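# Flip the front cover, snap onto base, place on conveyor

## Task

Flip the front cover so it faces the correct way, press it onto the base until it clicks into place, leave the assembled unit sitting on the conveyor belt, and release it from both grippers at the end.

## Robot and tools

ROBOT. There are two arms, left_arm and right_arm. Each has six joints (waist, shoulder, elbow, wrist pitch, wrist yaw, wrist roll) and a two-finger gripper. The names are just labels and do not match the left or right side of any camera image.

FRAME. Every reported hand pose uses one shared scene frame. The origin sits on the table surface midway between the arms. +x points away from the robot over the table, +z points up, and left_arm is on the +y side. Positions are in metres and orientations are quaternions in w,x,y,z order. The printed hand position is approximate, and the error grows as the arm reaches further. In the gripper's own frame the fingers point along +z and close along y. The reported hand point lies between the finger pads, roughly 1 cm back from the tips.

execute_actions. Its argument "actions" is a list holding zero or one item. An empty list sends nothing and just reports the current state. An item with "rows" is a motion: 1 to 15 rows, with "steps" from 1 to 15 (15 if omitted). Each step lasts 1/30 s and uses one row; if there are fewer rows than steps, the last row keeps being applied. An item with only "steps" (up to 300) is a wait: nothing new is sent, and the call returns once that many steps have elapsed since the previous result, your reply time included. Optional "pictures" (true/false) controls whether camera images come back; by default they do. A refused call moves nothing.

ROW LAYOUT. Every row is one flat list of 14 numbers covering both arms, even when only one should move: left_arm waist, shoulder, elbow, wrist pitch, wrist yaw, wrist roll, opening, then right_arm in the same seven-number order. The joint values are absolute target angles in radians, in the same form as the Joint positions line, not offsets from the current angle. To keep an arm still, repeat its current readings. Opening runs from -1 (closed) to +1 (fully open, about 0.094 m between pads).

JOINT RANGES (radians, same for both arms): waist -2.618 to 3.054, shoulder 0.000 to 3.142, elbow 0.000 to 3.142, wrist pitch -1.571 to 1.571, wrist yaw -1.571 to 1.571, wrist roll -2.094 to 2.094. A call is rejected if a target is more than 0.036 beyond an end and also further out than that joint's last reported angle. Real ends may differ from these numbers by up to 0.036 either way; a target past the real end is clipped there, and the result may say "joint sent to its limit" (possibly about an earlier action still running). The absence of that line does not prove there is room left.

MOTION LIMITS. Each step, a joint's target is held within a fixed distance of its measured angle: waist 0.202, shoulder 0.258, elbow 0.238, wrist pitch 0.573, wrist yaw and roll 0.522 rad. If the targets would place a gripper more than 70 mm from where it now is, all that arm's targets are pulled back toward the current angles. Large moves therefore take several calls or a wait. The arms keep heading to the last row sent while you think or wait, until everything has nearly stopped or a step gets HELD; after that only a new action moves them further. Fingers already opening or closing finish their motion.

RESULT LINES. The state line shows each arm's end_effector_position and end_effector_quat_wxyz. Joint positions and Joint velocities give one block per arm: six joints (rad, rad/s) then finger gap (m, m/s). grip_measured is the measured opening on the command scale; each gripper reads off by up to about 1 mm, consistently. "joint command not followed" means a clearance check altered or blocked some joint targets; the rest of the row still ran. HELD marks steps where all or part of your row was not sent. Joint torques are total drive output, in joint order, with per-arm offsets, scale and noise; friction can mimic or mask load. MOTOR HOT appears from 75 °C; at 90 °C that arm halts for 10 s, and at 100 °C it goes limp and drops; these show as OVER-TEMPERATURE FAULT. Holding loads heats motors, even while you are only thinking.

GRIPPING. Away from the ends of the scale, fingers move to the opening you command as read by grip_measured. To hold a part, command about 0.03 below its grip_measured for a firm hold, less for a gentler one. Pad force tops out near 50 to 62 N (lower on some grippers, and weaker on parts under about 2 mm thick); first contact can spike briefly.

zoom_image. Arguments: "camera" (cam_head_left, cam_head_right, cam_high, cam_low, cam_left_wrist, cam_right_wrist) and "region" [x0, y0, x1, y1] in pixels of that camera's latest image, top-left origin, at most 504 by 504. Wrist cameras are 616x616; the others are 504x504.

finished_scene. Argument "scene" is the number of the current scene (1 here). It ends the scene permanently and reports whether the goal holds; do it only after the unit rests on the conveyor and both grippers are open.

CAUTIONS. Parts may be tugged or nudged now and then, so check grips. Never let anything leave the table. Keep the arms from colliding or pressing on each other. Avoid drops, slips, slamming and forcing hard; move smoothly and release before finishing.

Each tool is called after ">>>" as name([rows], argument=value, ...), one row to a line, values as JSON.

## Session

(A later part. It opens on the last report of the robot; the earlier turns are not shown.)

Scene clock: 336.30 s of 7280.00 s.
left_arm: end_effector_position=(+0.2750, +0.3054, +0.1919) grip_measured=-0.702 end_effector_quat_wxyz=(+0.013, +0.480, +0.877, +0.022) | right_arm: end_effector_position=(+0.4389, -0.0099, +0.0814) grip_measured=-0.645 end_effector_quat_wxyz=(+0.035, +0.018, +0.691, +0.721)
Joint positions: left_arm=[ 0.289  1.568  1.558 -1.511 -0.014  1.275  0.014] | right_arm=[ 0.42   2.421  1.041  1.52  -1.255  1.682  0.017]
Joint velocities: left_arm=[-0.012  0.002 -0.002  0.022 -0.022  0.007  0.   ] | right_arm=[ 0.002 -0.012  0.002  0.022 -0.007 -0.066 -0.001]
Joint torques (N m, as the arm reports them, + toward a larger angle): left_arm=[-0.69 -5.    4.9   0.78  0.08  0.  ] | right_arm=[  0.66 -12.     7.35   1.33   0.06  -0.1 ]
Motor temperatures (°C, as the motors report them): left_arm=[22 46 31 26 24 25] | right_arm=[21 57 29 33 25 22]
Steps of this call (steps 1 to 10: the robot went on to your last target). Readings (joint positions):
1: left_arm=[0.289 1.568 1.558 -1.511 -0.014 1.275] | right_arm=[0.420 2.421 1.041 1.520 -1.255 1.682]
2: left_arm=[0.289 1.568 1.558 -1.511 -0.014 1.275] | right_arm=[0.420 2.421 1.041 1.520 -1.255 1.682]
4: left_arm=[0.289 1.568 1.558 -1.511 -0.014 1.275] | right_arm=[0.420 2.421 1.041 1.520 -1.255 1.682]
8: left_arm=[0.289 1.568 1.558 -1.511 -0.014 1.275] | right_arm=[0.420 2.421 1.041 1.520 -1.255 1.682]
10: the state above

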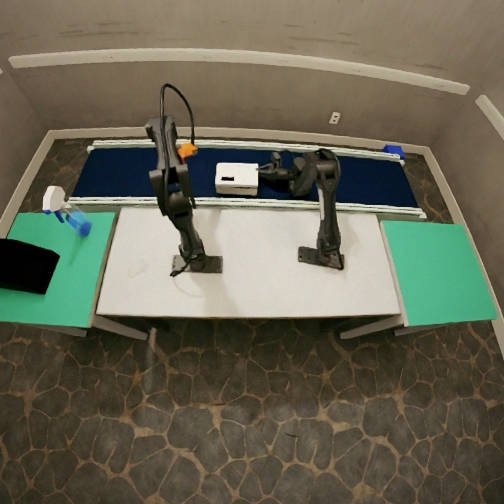

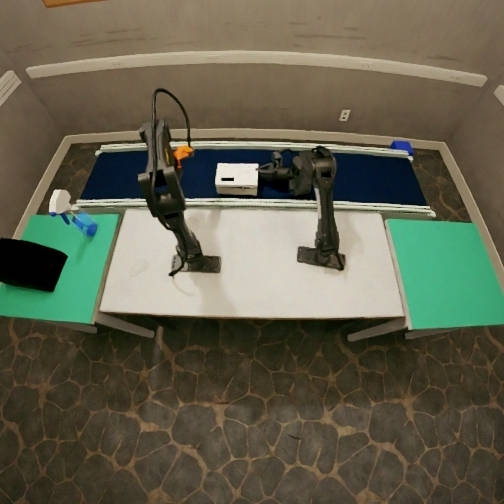

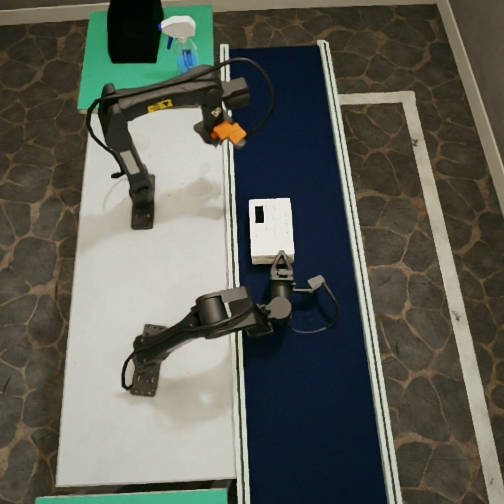

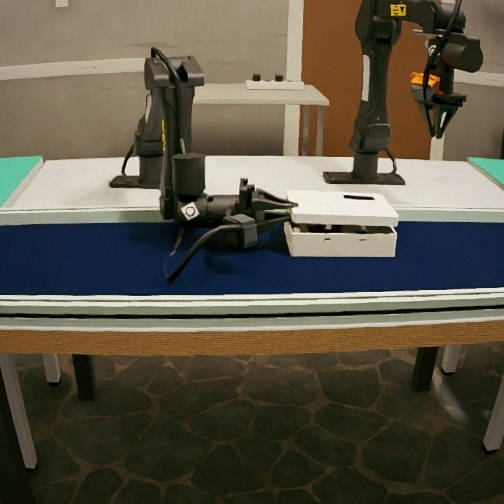

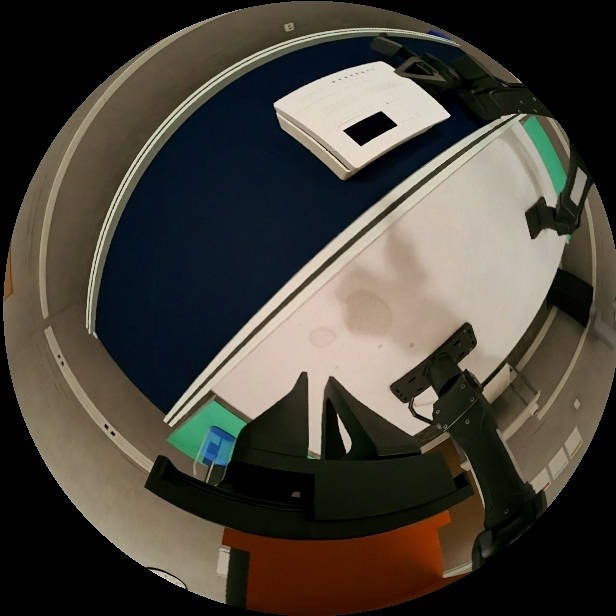

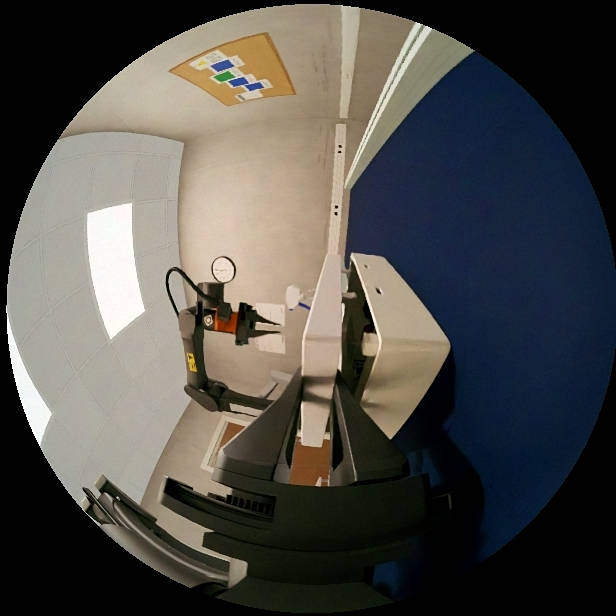

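>>> execute_actions([
  {"rows":[[0.28,1.57,1.55,-1.5,0,1.28,-0.7,0.402,2.425,1.065,1.55,-1.24,1.67,-0.68],[0.28,1.57,1.55,-1.5,0,1.28,-0.7,0.402,2.425,1.065,1.55,-1.24,1.67,-0.68],[0.28,1.57,1.55,-1.5,0,1.28,-0.7,0.407,2.425,1.065,1.55,-1.24,1.67,-0.68]]},
])

>>> zoom_image(camera="cam_low", region=[260,150,420,280])

>>> zoom_image(camera="cam_high", region=[230,185,320,275])

>>> zoom_image(camera="cam_right_wrist", region=[270,240,470,460])

Scene clock: 342.30 s of 7280.00 s.
left_arm: end_effector_position=(+0.2750, +0.3054, +0.1919) grip_measured=-0.702 end_effector_quat_wxyz=(+0.013, +0.480, +0.877, +0.022) | right_arm: end_effector_position=(+0.4406, -0.0121, +0.0815) grip_measured=-0.645 end_effector_quat_wxyz=(+0.038, +0.020, +0.691, +0.721)
Joint positions: left_arm=[ 0.289  1.568  1.558 -1.511 -0.014  1.275  0.014] | right_arm=[ 0.415  2.421  1.041  1.52  -1.253  1.682  0.017]
Joint velocities: left_arm=[-0.007 -0.002  0.002  0.037 -0.037  0.022 -0.001] | right_arm=[ 0.002  0.002 -0.007  0.007  0.066 -0.066 -0.   ]
Joint torques (N m, as the arm reports them, + toward a larger angle): left_arm=[-0.68 -5.02  4.91  0.77  0.07  0.01] | right_arm=[ -0.71 -12.01   7.34   1.33   0.19  -0.1 ]
Motor temperatures (°C, as the motors report them): left_arm=[22 46 31 26 24 25] | right_arm=[21 57 29 33 25 22]
Steps of this call (steps 1 to 15: the robot went on to your last target; steps 16 to 90: nothing new was sent; then 2.50 s passed at rest; steps 91 to 105: all 15 steps of this action). Readings (joint positions):
91: left_arm=[0.289 1.568 1.558 -1.511 -0.014 1.275] | right_arm=[0.420 2.421 1.041 1.520 -1.255 1.682]
92: left_arm=[0.289 1.568 1.558 -1.511 -0.014 1.275] | right_arm=[0.419 2.421 1.041 1.520 -1.255 1.682]
94: left_arm=[0.289 1.568 1.558 -1.511 -0.014 1.275] | right_arm=[0.416 2.421 1.041 1.520 -1.254 1.682]
98: left_arm=[0.289 1.568 1.558 -1.511 -0.014 1.275] | right_arm=[0.415 2.421 1.041 1.520 -1.253 1.682]
105: the state above

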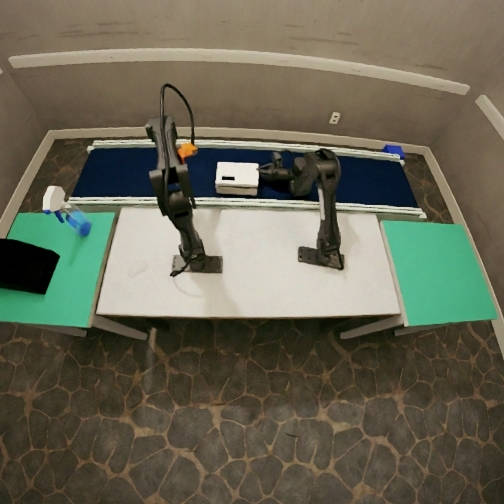

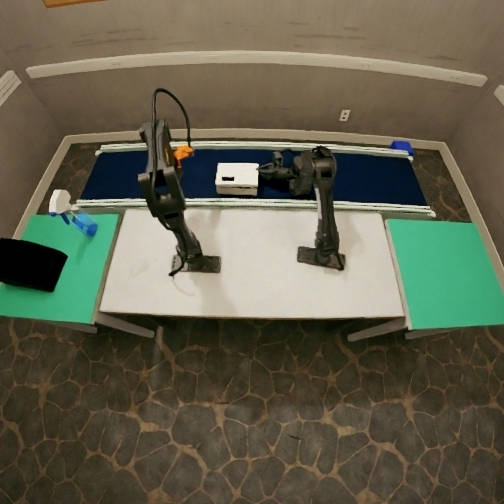

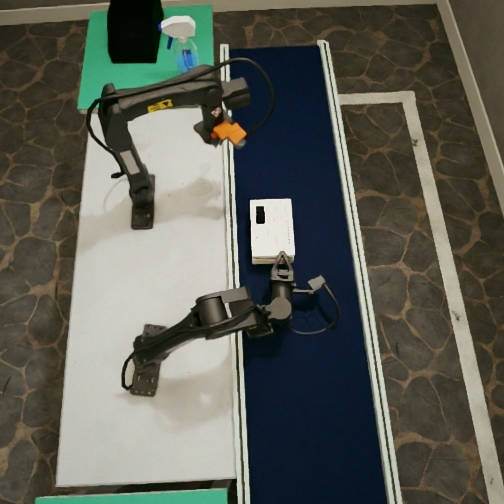

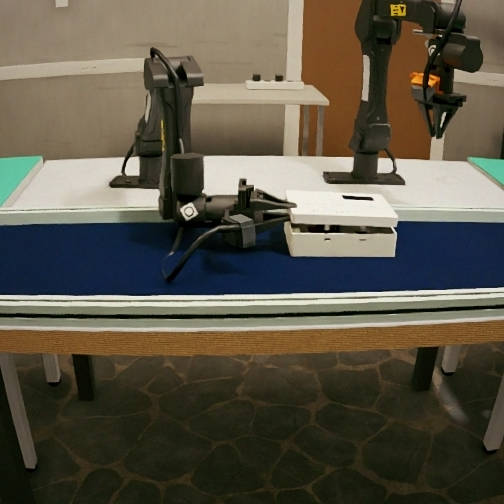

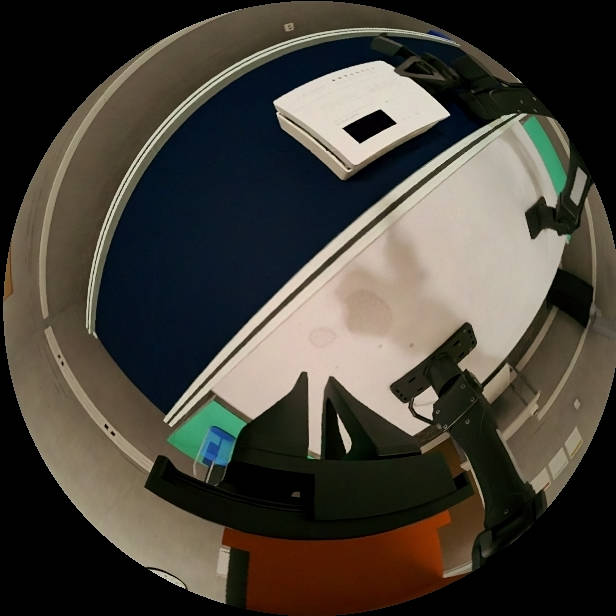

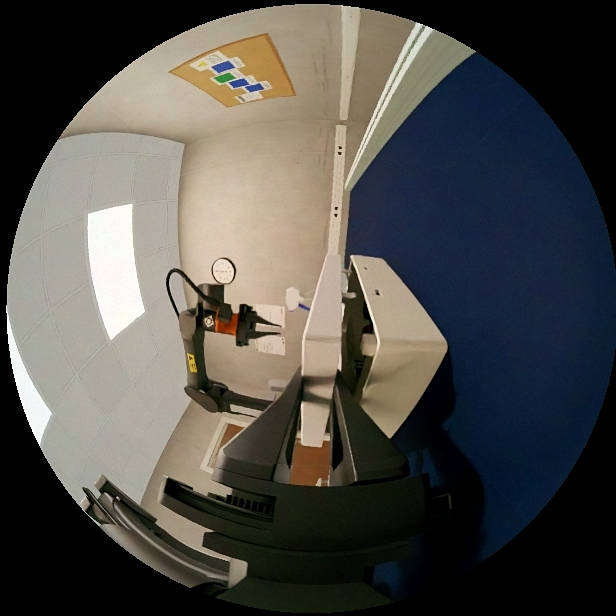

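Region (260, 150, 420, 280) of cam_low's 504x504 image, scaled by 3.150, with more detail than that image has; it fills the top 410 rows of this view, and the rest is white.

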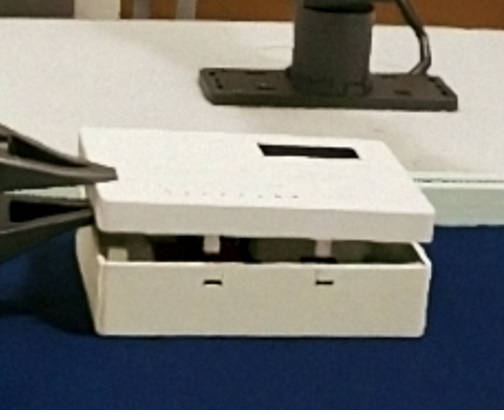

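Region (230, 185, 320, 275) of cam_high's 504x504 image, scaled by 5.600, with more detail than that image has.

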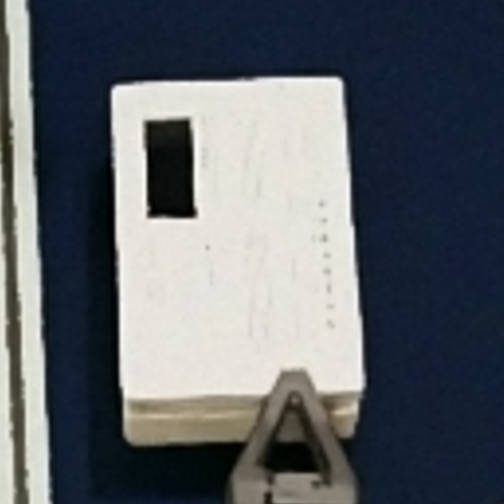

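Region (270, 240, 470, 460) of cam_right_wrist's 616x616 image, scaled by 2.291, with more detail than that image has; it fills the left 458 columns of this view, and the rest is white.

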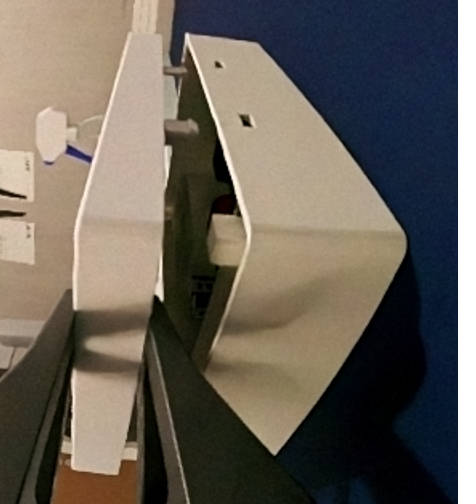

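Good. Lower ~6 mm.

>>> execute_actions([
  {"rows":[[0.28,1.57,1.55,-1.5,0,1.28,-0.7,0.415,2.431,1.062,1.54,-1.25,1.67,-0.68],[0.28,1.57,1.55,-1.5,0,1.28,-0.7,0.415,2.436,1.062,1.54,-1.25,1.67,-0.68],[0.28,1.57,1.55,-1.5,0,1.28,-0.7,0.415,2.44,1.062,1.54,-1.25,1.67,-0.68]]},
])

>>> zoom_image(camera="cam_low", region=[260,150,420,280])

>>> zoom_image(camera="cam_head_right", region=[200,150,280,210])

>>> zoom_image(camera="cam_right_wrist", region=[270,240,470,460])

Scene clock: 347.43 s of 7280.00 s.
left_arm: end_effector_position=(+0.2750, +0.3054, +0.1919) grip_measured=-0.702 end_effector_quat_wxyz=(+0.013, +0.480, +0.877, +0.022) | right_arm: end_effector_position=(+0.4403, -0.0122, +0.0764) grip_measured=-0.645 end_effector_quat_wxyz=(+0.034, +0.025, +0.692, +0.720)
Joint positions: left_arm=[ 0.289  1.568  1.558 -1.511 -0.014  1.275  0.014] | right_arm=[ 0.415  2.432  1.041  1.52  -1.253  1.682  0.017]
Joint velocities: left_arm=[-0.002 -0.002 -0.007 -0.139  0.007 -0.081 -0.001] | right_arm=[ 0.007 -0.002 -0.017 -0.051  0.022  0.007 -0.001]
Joint torques (N m, as the arm reports them, + toward a larger angle): left_arm=[-0.68 -5.01  4.91  0.77  0.08  0.  ] | right_arm=[ -0.04 -11.7    6.98   1.25   0.08  -0.11]
Motor temperatures (°C, as the motors report them): left_arm=[22 46 31 26 24 25] | right_arm=[21 57 29 33 25 22]
Steps of this call (steps 1 to 15: the robot went on to your last target; steps 16 to 90: nothing new was sent; then 1.63 s passed at rest; steps 91 to 105: all 15 steps of this action). Readings (joint positions):
91: left_arm=[0.289 1.568 1.558 -1.511 -0.014 1.275] | right_arm=[0.415 2.421 1.041 1.520 -1.253 1.682]
92: left_arm=[0.289 1.568 1.558 -1.511 -0.014 1.275] | right_arm=[0.415 2.421 1.041 1.520 -1.253 1.682]
94: left_arm=[0.289 1.568 1.558 -1.511 -0.014 1.275] | right_arm=[0.415 2.424 1.041 1.520 -1.253 1.682]
98: left_arm=[0.289 1.568 1.558 -1.511 -0.014 1.275] | right_arm=[0.415 2.432 1.041 1.520 -1.253 1.682]
105: the state above

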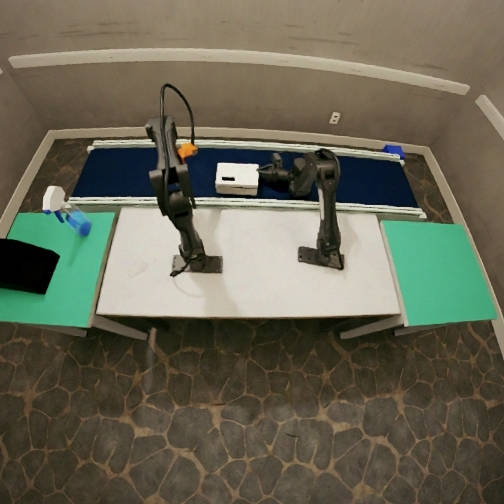

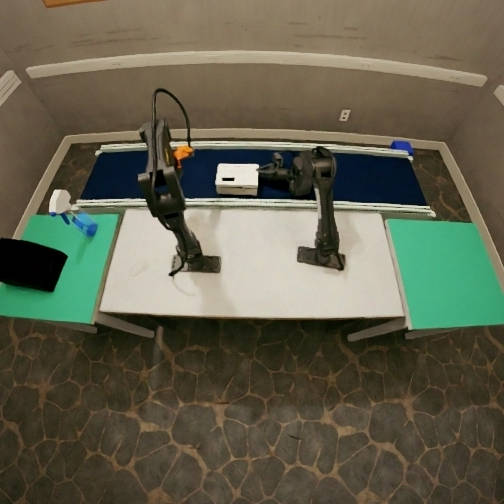

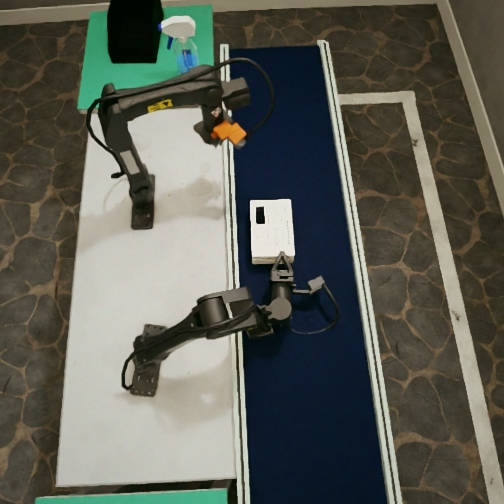

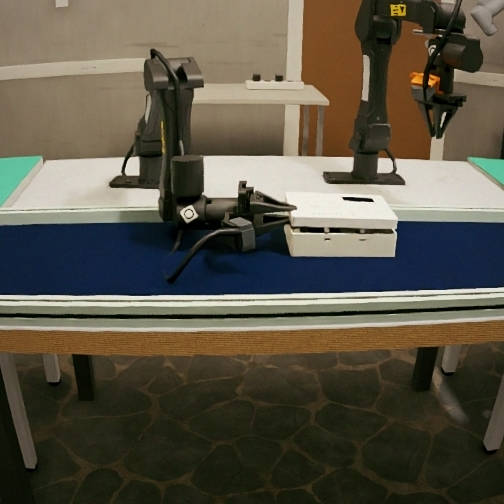

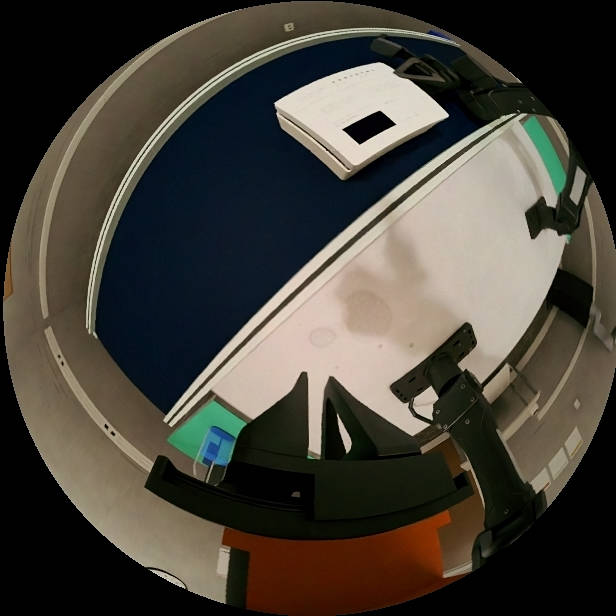

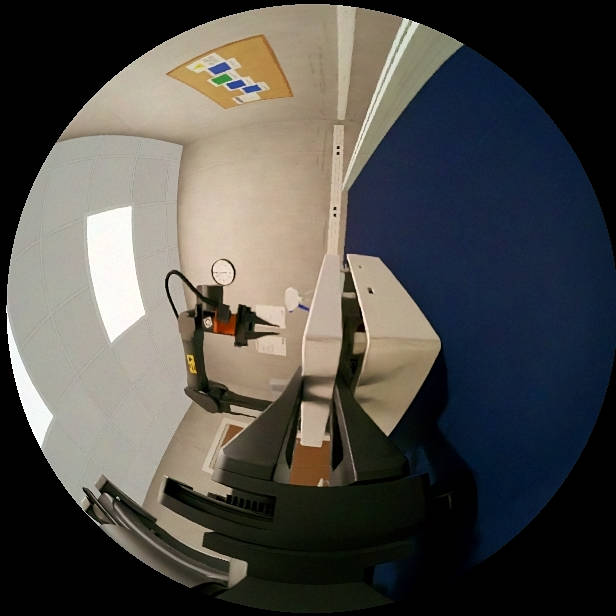

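Region (260, 150, 420, 280) of cam_low's 504x504 image, scaled by 3.150, with more detail than that image has; it fills the top 410 rows of this view, and the rest is white.

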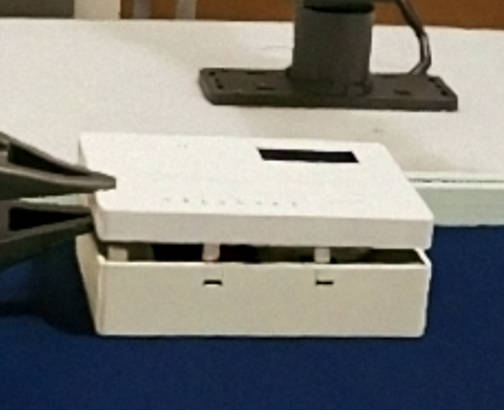

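Region (200, 150, 280, 210) of cam_head_right's 504x504 image, scaled by 6.300, with more detail than that image has; it fills the top 378 rows of this view, and the rest is white.

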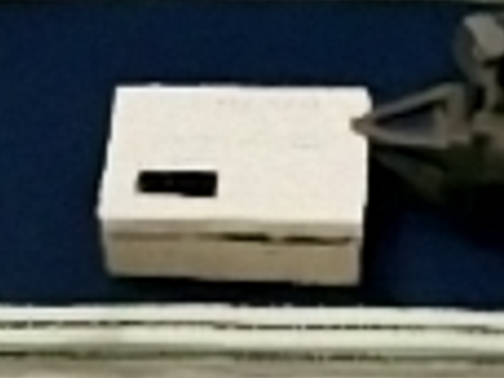

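Region (270, 240, 470, 460) of cam_right_wrist's 616x616 image, scaled by 2.291, with more detail than that image has; it fills the left 458 columns of this view, and the rest is white.

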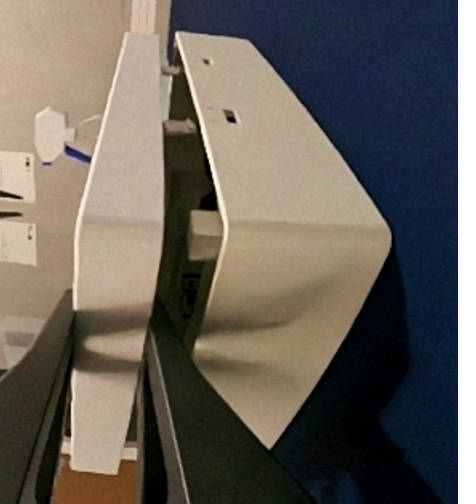

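>>> execute_actions([
  {"rows":[[0.28,1.57,1.55,-1.5,0,1.28,-0.7,0.415,2.43,1.062,1.54,-1.236,1.67,-0.68],[0.28,1.57,1.55,-1.5,0,1.28,-0.7,0.415,2.43,1.062,1.54,-1.236,1.67,-0.68],[0.28,1.57,1.55,-1.5,0,1.28,-0.7,0.415,2.43,1.062,1.54,-1.236,1.67,-0.68],[0.28,1.57,1.55,-1.5,0,1.28,-0.7,0.415,2.43,1.062,1.54,-1.236,1.67,-0.68],[0.28,1.57,1.55,-1.5,0,1.28,-0.7,0.415,2.43,1.062,1.54,-1.236,1.67,-0.68],[0.28,1.57,1.55,-1.5,0,1.28,-0.7,0.415,2.43,1.062,1.54,-1.236,1.67,-0.68],[0.28,1.57,1.55,-1.5,0,1.28,-0.7,0.415,2.43,1.062,1.54,-1.245,1.67,-0.64],[0.28,1.57,1.55,-1.5,0,1.28,-0.7,0.415,2.43,1.062,1.54,-1.245,1.67,-0.61],[0.28,1.57,1.55,-1.5,0,1.28,-0.7,0.415,2.43,1.062,1.54,-1.245,1.67,-0.58],[0.28,1.57,1.55,-1.5,0,1.28,-0.7,0.415,2.43,1.062,1.54,-1.245,1.67,-0.55],[0.28,1.57,1.55,-1.5,0,1.28,-0.7,0.415,2.43,1.062,1.54,-1.245,1.67,-0.52],[0.28,1.57,1.55,-1.5,0,1.28,-0.7,0.415,2.43,1.062,1.54,-1.245,1.67,-0.49],[0.28,1.57,1.55,-1.5,0,1.28,-0.7,0.415,2.43,1.062,1.54,-1.245,1.67,-0.46],[0.28,1.57,1.55,-1.5,0,1.28,-0.7,0.415,2.43,1.062,1.54,-1.245,1.67,-0.43]]},
], pictures=false)

>>> execute_actions([
  {"rows":[[0.28,1.57,1.55,-1.5,0,1.28,-0.7,0.4,2.43,1.062,1.54,-1.26,1.67,-0.43],[0.28,1.57,1.55,-1.5,0,1.28,-0.7,0.394,2.43,1.062,1.54,-1.27,1.67,-0.43],[0.28,1.57,1.55,-1.5,0,1.28,-0.7,0.388,2.43,1.062,1.54,-1.28,1.67,-0.43],[0.28,1.57,1.55,-1.5,0,1.28,-0.7,0.382,2.43,1.062,1.54,-1.29,1.67,-0.43],[0.28,1.57,1.55,-1.5,0,1.28,-0.7,0.376,2.43,1.062,1.54,-1.3,1.67,-0.43],[0.28,1.57,1.55,-1.5,0,1.28,-0.7,0.37,2.43,1.062,1.54,-1.31,1.67,-0.43],[0.28,1.57,1.55,-1.5,0,1.28,-0.7,0.362,2.43,1.062,1.54,-1.32,1.67,-0.43],[0.28,1.57,1.55,-1.5,0,1.28,-0.7,0.354,2.43,1.062,1.54,-1.33,1.67,-0.43],[0.28,1.57,1.55,-1.5,0,1.28,-0.7,0.344,2.43,1.062,1.54,-1.34,1.67,-0.43],[0.28,1.57,1.55,-1.5,0,1.28,-0.7,0.332,2.43,1.062,1.54,-1.35,1.67,-0.43],[0.28,1.57,1.55,-1.5,0,1.28,-0.7,0.32,2.43,1.062,1.54,-1.36,1.67,-0.43],[0.28,1.57,1.55,-1.5,0,1.28,-0.7,0.3,2.43,1.062,1.54,-1.37,1.67,-0.43],[0.28,1.57,1.55,-1.5,0,1.28,-0.7,0.28,2.43,1.062,1.54,-1.38,1.67,-0.43]]},
], pictures=false)

>>> execute_actions([
  {"steps":10},
])

>>> zoom_image(camera="cam_low", region=[260,150,420,280])

>>> zoom_image(camera="cam_head_right", region=[200,150,280,210])

>>> zoom_image(camera="cam_right_wrist", region=[260,220,440,440])

Scene clock: 371.97 s of 7280.00 s.
left_arm: end_effector_position=(+0.2750, +0.3054, +0.1919) grip_measured=-0.702 end_effector_quat_wxyz=(+0.013, +0.480, +0.877, +0.022) | right_arm: end_effector_position=(+0.4405, -0.0122, +0.0764) grip_measured=-0.435 end_effector_quat_wxyz=(+0.034, +0.025, +0.692, +0.720)
Joint positions: left_arm=[ 0.289  1.568  1.558 -1.511 -0.014  1.275  0.014] | right_arm=[ 0.415  2.432  1.041  1.52  -1.252  1.682  0.027]
Joint velocities: left_arm=[ 0.002  0.012  0.002 -0.022 -0.051  0.022 -0.   ] | right_arm=[ 0.002  0.002 -0.002 -0.007  0.007  0.022  0.007]
Joint torques (N m, as the arm reports them, + toward a larger angle): left_arm=[-0.68 -5.01  4.9   0.77  0.08  0.01] | right_arm=[ -0.01 -12.64   6.99   1.25   0.11  -0.1 ]
Motor temperatures (°C, as the motors report them): left_arm=[22 45 31 26 24 25] | right_arm=[21 57 29 33 25 22]
Steps of this call (steps 1 to 15: the robot went on to your last target; steps 16 to 90: nothing new was sent; then 21.03 s passed at rest; steps 91 to 105: all 15 steps of this action). Readings (joint positions):
91: left_arm=[0.289 1.568 1.558 -1.511 -0.014 1.275] | right_arm=[0.415 2.432 1.041 1.520 -1.252 1.682]
92: left_arm=[0.289 1.568 1.558 -1.511 -0.014 1.275] | right_arm=[0.415 2.432 1.041 1.520 -1.252 1.682]
94: left_arm=[0.289 1.568 1.558 -1.511 -0.014 1.275] | right_arm=[0.415 2.432 1.041 1.520 -1.252 1.682]
98: left_arm=[0.289 1.568 1.558 -1.511 -0.014 1.275] | right_arm=[0.415 2.432 1.041 1.520 -1.252 1.682]
105: the state above

Scene clock: 372.47 s of 7280.00 s.
left_arm: end_effector_position=(+0.2750, +0.3054, +0.1919) grip_measured=-0.702 end_effector_quat_wxyz=(+0.013, +0.480, +0.877, +0.022) | right_arm: end_effector_position=(+0.4524, -0.0578, +0.0743) grip_measured=-0.431 end_effector_quat_wxyz=(+0.043, +0.032, +0.696, +0.716)
Joint positions: left_arm=[ 0.289  1.568  1.558 -1.511 -0.014  1.275  0.014] | right_arm=[ 0.298  2.432  1.041  1.52  -1.348  1.682  0.027]
Joint velocities: left_arm=[-0.017  0.002  0.002  0.022  0.051 -0.051 -0.   ] | right_arm=[-0.369  0.002 -0.002 -0.007 -0.168 -0.007 -0.   ]
Joint torques (N m, as the arm reports them, + toward a larger angle): left_arm=[-0.68 -5.01  4.9   0.77  0.08  0.01] | right_arm=[  0.34 -12.61   6.93   1.2   -0.04  -0.1 ]
Motor temperatures (°C, as the motors report them): left_arm=[22 45 31 26 24 25] | right_arm=[21 57 29 33 25 22]
Steps of this call (steps 1 to 15: all 15 steps of this action). Readings (joint positions):
1: left_arm=[0.289 1.568 1.558 -1.511 -0.014 1.275] | right_arm=[0.415 2.432 1.041 1.520 -1.252 1.682]
2: left_arm=[0.289 1.568 1.558 -1.511 -0.014 1.275] | right_arm=[0.414 2.432 1.041 1.520 -1.254 1.682]
4: left_arm=[0.289 1.568 1.558 -1.511 -0.014 1.275] | right_arm=[0.407 2.432 1.041 1.520 -1.262 1.682]
8: left_arm=[0.289 1.568 1.558 -1.511 -0.014 1.275] | right_arm=[0.380 2.432 1.041 1.520 -1.290 1.682]
15: the state above

Scene clock: 372.80 s of 7280.00 s.
left_arm: end_effector_position=(+0.2750, +0.3054, +0.1919) grip_measured=-0.702 end_effector_quat_wxyz=(+0.013, +0.480, +0.877, +0.022) | right_arm: end_effector_position=(+0.4535, -0.0663, +0.0739) grip_measured=-0.431 end_effector_quat_wxyz=(+0.043, +0.032, +0.697, +0.715)
Joint positions: left_arm=[ 0.289  1.568  1.558 -1.511 -0.014  1.275  0.014] | right_arm=[ 0.276  2.432  1.041  1.52  -1.369  1.682  0.027]
Joint velocities: left_arm=[-0.002 -0.022 -0.022 -0.007 -0.037  0.007  0.002] | right_arm=[-0.012  0.017  0.017 -0.051 -0.007  0.051  0.   ]
Joint torques (N m, as the arm reports them, + toward a larger angle): left_arm=[-0.67 -5.    4.89  0.78  0.08  0.01] | right_arm=[  0.24 -12.55   6.91   1.18  -0.02  -0.1 ]
Motor temperatures (°C, as the motors report them): left_arm=[22 45 31 26 24 25] | right_arm=[21 57 29 33 25 22]
Steps of this call (steps 1 to 10: the robot went on to your last target). Readings (joint positions):
1: left_arm=[0.289 1.568 1.558 -1.511 -0.014 1.275] | right_arm=[0.287 2.432 1.041 1.520 -1.352 1.682]
2: left_arm=[0.289 1.568 1.558 -1.511 -0.014 1.275] | right_arm=[0.280 2.432 1.041 1.520 -1.354 1.682]
4: left_arm=[0.289 1.568 1.558 -1.511 -0.014 1.275] | right_arm=[0.276 2.432 1.041 1.520 -1.359 1.682]
8: left_arm=[0.289 1.568 1.558 -1.511 -0.014 1.275] | right_arm=[0.276 2.432 1.041 1.520 -1.367 1.682]
10: the state above

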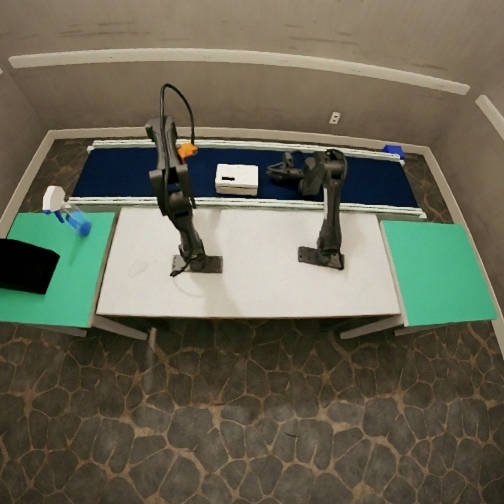

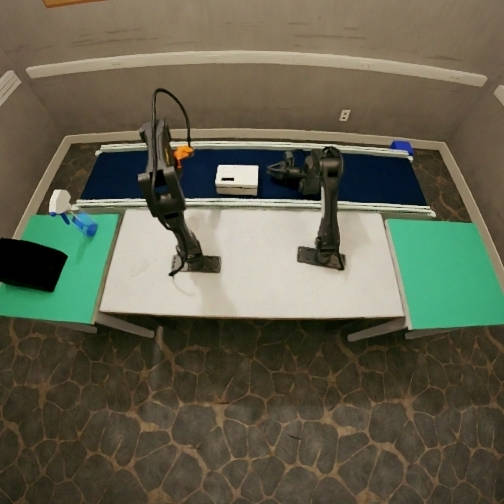

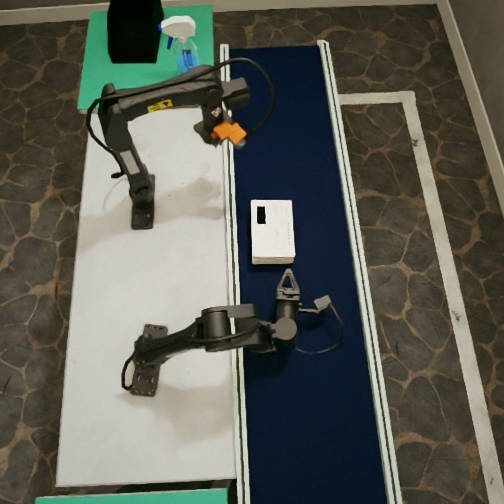

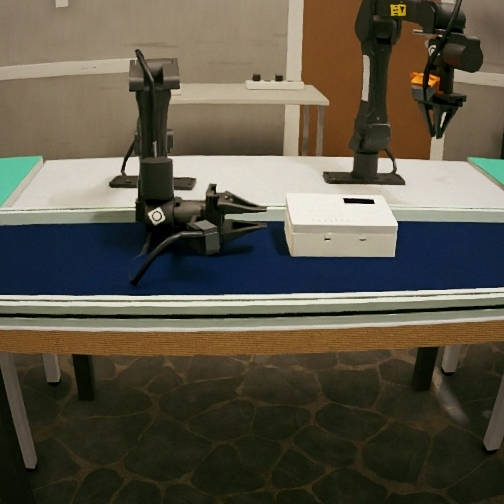

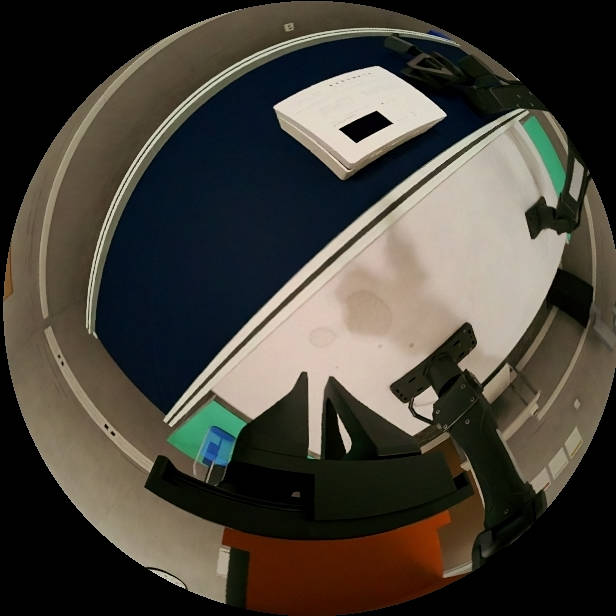

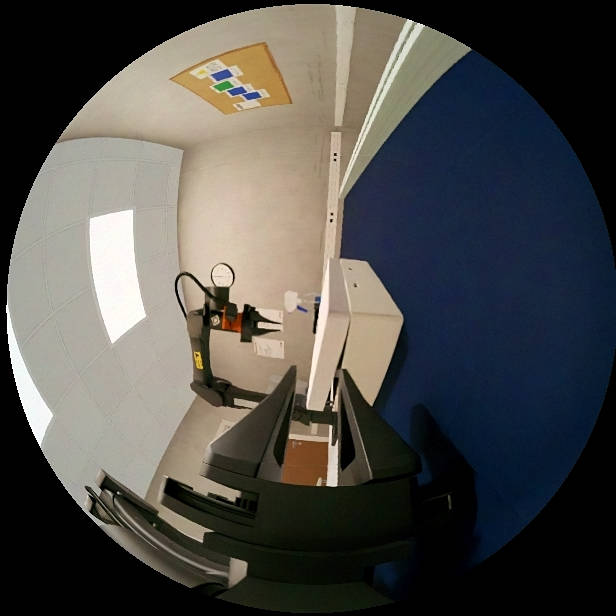

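Region (260, 150, 420, 280) of cam_low's 504x504 image, scaled by 3.150, with more detail than that image has; it fills the top 410 rows of this view, and the rest is white.

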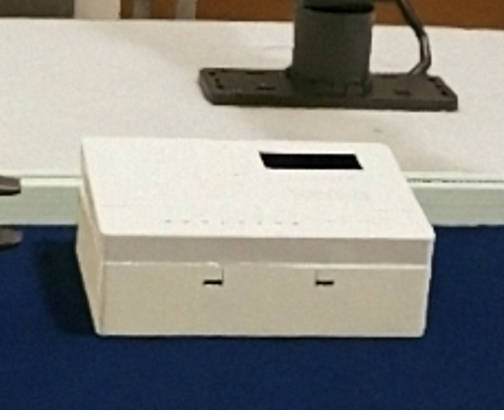

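Region (200, 150, 280, 210) of cam_head_right's 504x504 image, scaled by 6.300, with more detail than that image has; it fills the top 378 rows of this view, and the rest is white.

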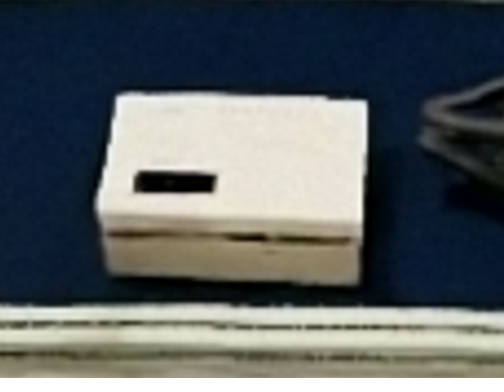

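Region (260, 220, 440, 440) of cam_right_wrist's 616x616 image, scaled by 2.291, with more detail than that image has; it fills the left 412 columns of this view, and the rest is white.

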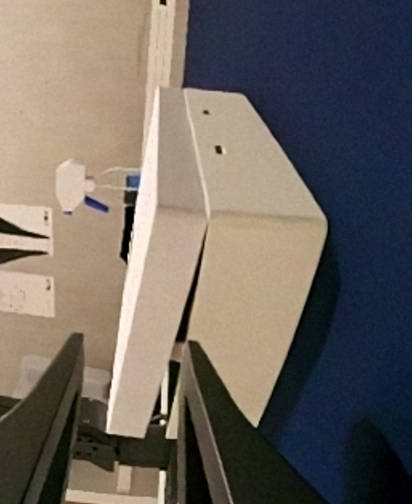

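>>> execute_actions([
  {"rows":[[0.23,1.6,1.58,-1.49,0,1.28,-1,0.27,2.42,1.062,1.54,-1.39,1.67,-0.43],[0.18,1.63,1.61,-1.48,0,1.28,-1,0.26,2.42,1.062,1.54,-1.4,1.67,-0.43],[0.13,1.66,1.64,-1.47,0,1.28,-1,0.25,2.42,1.062,1.54,-1.41,1.67,-0.43],[0.08,1.69,1.67,-1.46,0,1.28,-1,0.24,2.42,1.062,1.54,-1.42,1.67,-0.43],[0.03,1.72,1.7,-1.45,0,1.28,-1,0.23,2.42,1.062,1.54,-1.43,1.67,-0.43],[-0.02,1.75,1.73,-1.44,0,1.2,-1,0.22,2.42,1.062,1.54,-1.44,1.67,-0.43],[-0.07,1.78,1.76,-1.43,0,1.2,-1,0.21,2.42,1.062,1.54,-1.45,1.67,-0.43],[-0.12,1.81,1.78,-1.41,0,1.2,-1,0.2,2.42,1.062,1.54,-1.46,1.67,-0.43],[-0.17,1.84,1.8,-1.39,0,1.2,-1,0.2,2.42,1.062,1.54,-1.46,1.67,-0.43],[-0.22,1.87,1.82,-1.37,0,1.2,-1,0.2,2.42,1.062,1.54,-1.46,1.67,-0.43],[-0.27,1.9,1.83,-1.35,0,1.2,-1,0.2,2.42,1.062,1.54,-1.46,1.67,-0.43],[-0.32,1.93,1.84,-1.33,0,1.2,-1,0.2,2.42,1.062,1.54,-1.46,1.67,-0.43],[-0.36,1.96,1.85,-1.31,0,1.2,-1,0.2,2.42,1.062,1.54,-1.46,1.67,-0.43],[-0.385,1.99,1.85,-1.29,0,1.2,-1,0.2,2.42,1.062,1.54,-1.46,1.67,-0.43],[-0.4,2.02,1.85,-1.28,0,1.2,-1,0.2,2.42,1.062,1.54,-1.46,1.67,-0.43]]},
], pictures=false)

>>> execute_actions([
  {"steps":20},
], pictures=false)

Scene clock: 383.60 s of 7280.00 s.
left_arm: end_effector_position=(+0.3784, +0.0864, +0.1420) grip_measured=-0.994 end_effector_quat_wxyz=(+0.041, +0.712, +0.701, +0.025) | right_arm: end_effector_position=(+0.4557, -0.0965, +0.0722) grip_measured=-0.431 end_effector_quat_wxyz=(+0.044, +0.032, +0.701, +0.711)
Joint positions: left_arm=[-0.356  1.963  1.829 -1.341 -0.011  1.214  0.   ] | right_arm=[ 0.199  2.432  1.041  1.52  -1.444  1.682  0.027]
Joint velocities: left_arm=[-1.106  0.789  0.139  0.52   0.007 -0.081 -0.001] | right_arm=[ 0.012  0.007  0.002  0.007 -0.11  -0.007 -0.   ]
Joint torques (N m, as the arm reports them, + toward a larger angle): left_arm=[ 2.1  -7.9   6.57  0.61 -0.02 -0.07] | right_arm=[  0.02 -13.45   6.87   1.12   0.02  -0.1 ]
Motor temperatures (°C, as the motors report them): left_arm=[22 45 31 26 24 25] | right_arm=[21 58 29 33 25 22]
Steps of this call (steps 1 to 30: the robot went on to your last target; steps 31 to 90: nothing new was sent; then 7.30 s passed at rest; steps 91 to 105: all 15 steps of this action). Readings (joint positions):
91: left_arm=[0.284 1.570 1.558 -1.510 -0.015 1.275] | right_arm=[0.276 2.432 1.041 1.520 -1.373 1.682]
92: left_arm=[0.267 1.578 1.564 -1.512 -0.017 1.275] | right_arm=[0.276 2.432 1.041 1.520 -1.377 1.682]
94: left_arm=[0.194 1.621 1.605 -1.510 -0.020 1.275] | right_arm=[0.270 2.432 1.041 1.520 -1.388 1.682]
98: left_arm=[-0.016 1.753 1.720 -1.469 -0.018 1.244] | right_arm=[0.233 2.432 1.041 1.520 -1.419 1.682]
105: the state above

Scene clock: 384.27 s of 7280.00 s.
left_arm: end_effector_position=(+0.3814, +0.0620, +0.1138) grip_measured=-0.994 end_effector_quat_wxyz=(+0.030, +0.726, +0.687, +0.012) | right_arm: end_effector_position=(+0.4542, -0.0964, +0.0720) grip_measured=-0.431 end_effector_quat_wxyz=(+0.041, +0.029, +0.701, +0.711)
Joint positions: left_arm=[-0.404  2.041  1.831 -1.298  0.001  1.206  0.   ] | right_arm=[ 0.199  2.432  1.041  1.52  -1.452  1.682  0.027]
Joint velocities: left_arm=[ 0.007  0.002 -0.012  0.037 -0.125 -0.007 -0.   ] | right_arm=[-0.007  0.007  0.012  0.007 -0.066 -0.037 -0.001]
Joint torques (N m, as the arm reports them, + toward a larger angle): left_arm=[  0.37 -10.75   7.31   0.87  -0.02  -0.13] | right_arm=[  0.03 -13.43   6.86   1.13  -0.02  -0.1 ]
Motor temperatures (°C, as the motors report them): left_arm=[22 46 31 26 24 25] | right_arm=[21 58 29 33 25 22]
Steps of this call (steps 1 to 20: the robot went on to your last target). Readings (joint positions):
1: left_arm=[-0.389 1.989 1.831 -1.325 -0.007 1.213] | right_arm=[0.199 2.432 1.041 1.520 -1.446 1.682]
2: left_arm=[-0.412 2.011 1.831 -1.314 -0.003 1.211] | right_arm=[0.199 2.432 1.041 1.520 -1.447 1.682]
4: left_arm=[-0.430 2.039 1.831 -1.304 0.001 1.210] | right_arm=[0.199 2.432 1.041 1.520 -1.449 1.682]
8: left_arm=[-0.414 2.041 1.831 -1.298 0.001 1.208] | right_arm=[0.199 2.432 1.041 1.520 -1.451 1.682]
20: the state above

Shoulder down presses vertically here.

>>> execute_actions([
  {"rows":[[-0.4,2.04,1.85,-1.28,0,1.2,-1,0.2,2.42,1.062,1.54,-1.46,1.67,-0.43],[-0.4,2.05,1.85,-1.28,0,1.2,-1,0.2,2.42,1.062,1.54,-1.46,1.67,-0.43],[-0.4,2.057,1.85,-1.28,0,1.2,-1,0.2,2.42,1.062,1.54,-1.46,1.67,-0.43],[-0.4,2.064,1.85,-1.28,0,1.2,-1,0.2,2.42,1.062,1.54,-1.46,1.67,-0.43],[-0.4,2.071,1.85,-1.28,0,1.2,-1,0.2,2.42,1.062,1.54,-1.46,1.67,-0.43],[-0.4,2.078,1.85,-1.28,0,1.2,-1,0.2,2.42,1.062,1.54,-1.46,1.67,-0.43],[-0.4,2.085,1.85,-1.28,0,1.2,-1,0.2,2.42,1.062,1.54,-1.46,1.67,-0.43],[-0.4,2.092,1.85,-1.28,0,1.2,-1,0.2,2.42,1.062,1.54,-1.46,1.67,-0.43],[-0.4,2.1,1.85,-1.28,0,1.2,-1,0.2,2.42,1.062,1.54,-1.46,1.67,-0.43],[-0.4,2.11,1.85,-1.28,0,1.2,-1,0.2,2.42,1.062,1.54,-1.46,1.67,-0.43],[-0.4,2.12,1.85,-1.28,0,1.2,-1,0.2,2.42,1.062,1.54,-1.46,1.67,-0.43],[-0.4,2.13,1.85,-1.27,0,1.2,-1,0.2,2.42,1.062,1.54,-1.46,1.67,-0.43],[-0.4,2.14,1.85,-1.26,0,1.2,-1,0.2,2.42,1.062,1.54,-1.46,1.67,-0.43],[-0.4,2.15,1.85,-1.25,0,1.2,-1,0.2,2.42,1.062,1.54,-1.46,1.67,-0.43],[-0.4,2.16,1.85,-1.24,0,1.2,-1,0.2,2.42,1.062,1.54,-1.46,1.67,-0.43]]},
], pictures=false)

>>> execute_actions([
  {"steps":15},
])

>>> zoom_image(camera="cam_right_wrist", region=[240,220,420,440])

Scene clock: 395.10 s of 7280.00 s.
left_arm: end_effector_position=(+0.3862, +0.0599, +0.0952) grip_measured=-0.994 end_effector_quat_wxyz=(+0.013, +0.726, +0.687, +0.005) | right_arm: end_effector_position=(+0.4542, -0.0964, +0.0720) grip_measured=-0.431 end_effector_quat_wxyz=(+0.041, +0.029, +0.701, +0.711)
Joint positions: left_arm=[-0.404  2.101  1.849 -1.291  0.001  1.206  0.   ] | right_arm=[ 0.199  2.432  1.041  1.52  -1.452  1.682  0.027]
Joint velocities: left_arm=[-0.002  0.066  0.09  -0.037 -0.022  0.022 -0.001] | right_arm=[-0.007  0.012 -0.012 -0.007  0.051 -0.022  0.001]
Joint torques (N m, as the arm reports them, + toward a larger angle): left_arm=[ 0.17 -5.4   5.26  1.02 -0.02 -0.16] | right_arm=[  0.04 -13.43   6.86   1.13   0.    -0.1 ]
Motor temperatures (°C, as the motors report them): left_arm=[22 49 31 26 24 25] | right_arm=[21 60 29 33 25 22]
Steps of this call (steps 1 to 15: the robot went on to your last target; steps 16 to 90: nothing new was sent; then 7.33 s passed at rest; steps 91 to 105: all 15 steps of this action). Readings (joint positions):
91: left_arm=[-0.404 2.041 1.831 -1.298 0.001 1.206] | right_arm=[0.199 2.432 1.041 1.520 -1.452 1.682]
92: left_arm=[-0.404 2.041 1.831 -1.298 0.001 1.206] | right_arm=[0.199 2.432 1.041 1.520 -1.452 1.682]
94: left_arm=[-0.404 2.044 1.831 -1.298 0.001 1.206] | right_arm=[0.199 2.432 1.041 1.520 -1.452 1.682]
98: left_arm=[-0.404 2.068 1.831 -1.297 0.001 1.206] | right_arm=[0.199 2.432 1.041 1.520 -1.452 1.682]
105: the state above

Scene clock: 395.60 s of 7280.00 s.
left_arm: end_effector_position=(+0.3874, +0.0594, +0.0950) grip_measured=-0.994 end_effector_quat_wxyz=(+0.014, +0.726, +0.687, +0.005) | right_arm: end_effector_position=(+0.4542, -0.0964, +0.0720) grip_measured=-0.431 end_effector_quat_wxyz=(+0.041, +0.029, +0.701, +0.711)
Joint positions: left_arm=[-0.404  2.105  1.855 -1.291  0.001  1.206  0.   ] | right_arm=[ 0.199  2.432  1.041  1.52  -1.452  1.682  0.027]
Joint velocities: left_arm=[ 0.002  0.002  0.002 -0.037 -0.007 -0.022  0.   ] | right_arm=[-0.002 -0.007 -0.002 -0.022  0.022  0.007 -0.   ]
Joint torques (N m, as the arm reports them, + toward a larger angle): left_arm=[ 0.34 -5.33  5.22  1.15 -0.03 -0.12] | right_arm=[  0.03 -13.42   6.86   1.12  -0.01  -0.11]
Motor temperatures (°C, as the motors report them): left_arm=[22 49 31 26 24 25] | right_arm=[21 60 29 33 25 22]
Steps of this call (steps 1 to 15: the robot went on to your last target). Readings (joint positions):
1: left_arm=[-0.404 2.103 1.852 -1.291 0.001 1.206] | right_arm=[0.199 2.432 1.041 1.520 -1.452 1.682]
2: left_arm=[-0.404 2.104 1.854 -1.291 0.001 1.206] | right_arm=[0.199 2.432 1.041 1.520 -1.452 1.682]
4: left_arm=[-0.404 2.105 1.855 -1.291 0.001 1.206] | right_arm=[0.199 2.432 1.041 1.520 -1.452 1.682]
8: left_arm=[-0.404 2.105 1.855 -1.291 0.001 1.206] | right_arm=[0.199 2.432 1.041 1.520 -1.452 1.682]
15: the state above
All arms were judged still, so your last target was given up. Only a new action makes them travel on or press farther. Fingers that are still opening or closing keep moving.

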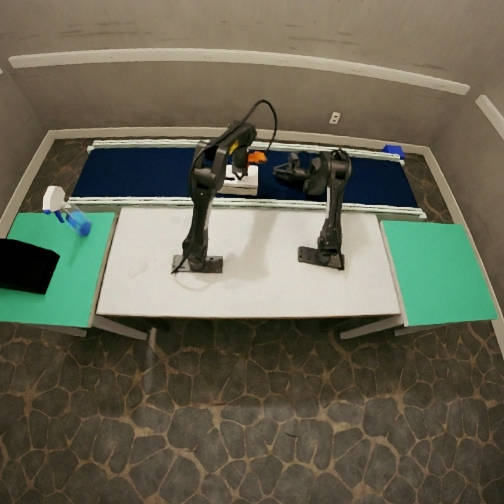

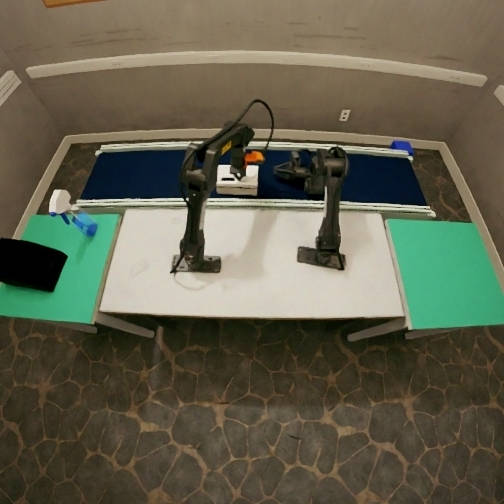

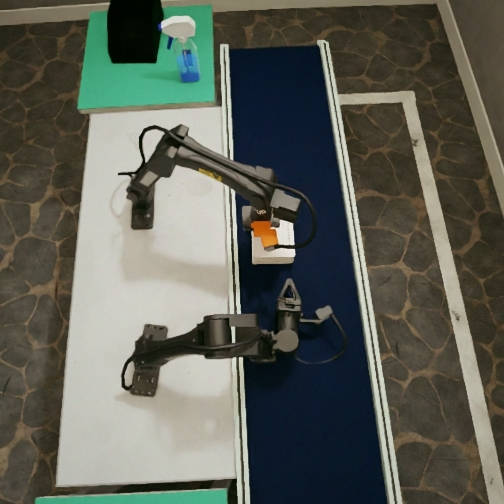

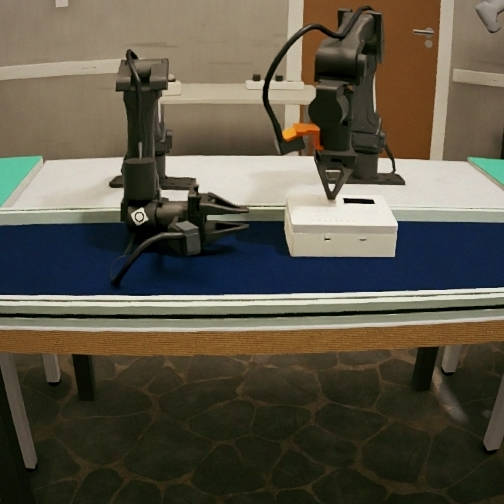

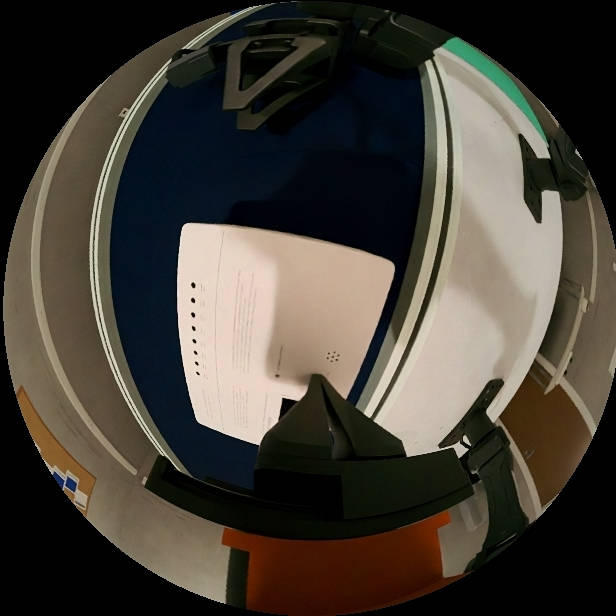

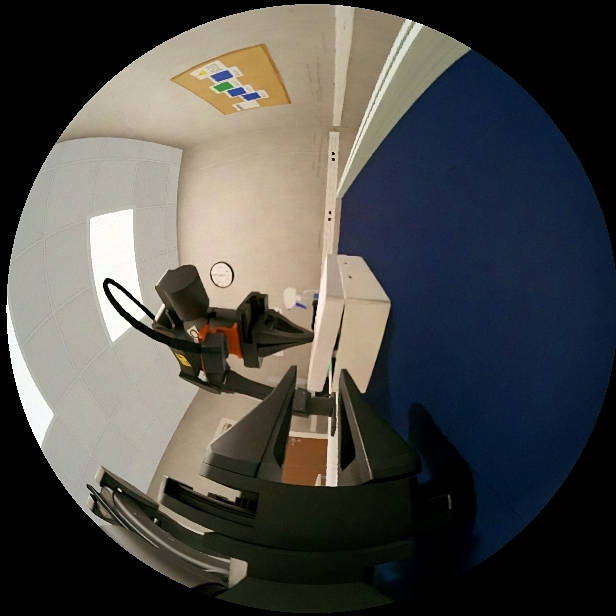

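Region (240, 220, 420, 440) of cam_right_wrist's 616x616 image, scaled by 2.291, with more detail than that image has; it fills the left 412 columns of this view, and the rest is white.

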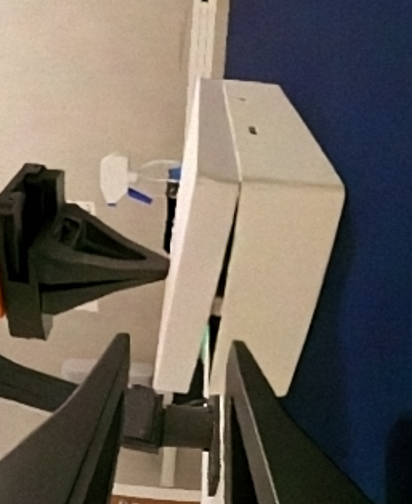

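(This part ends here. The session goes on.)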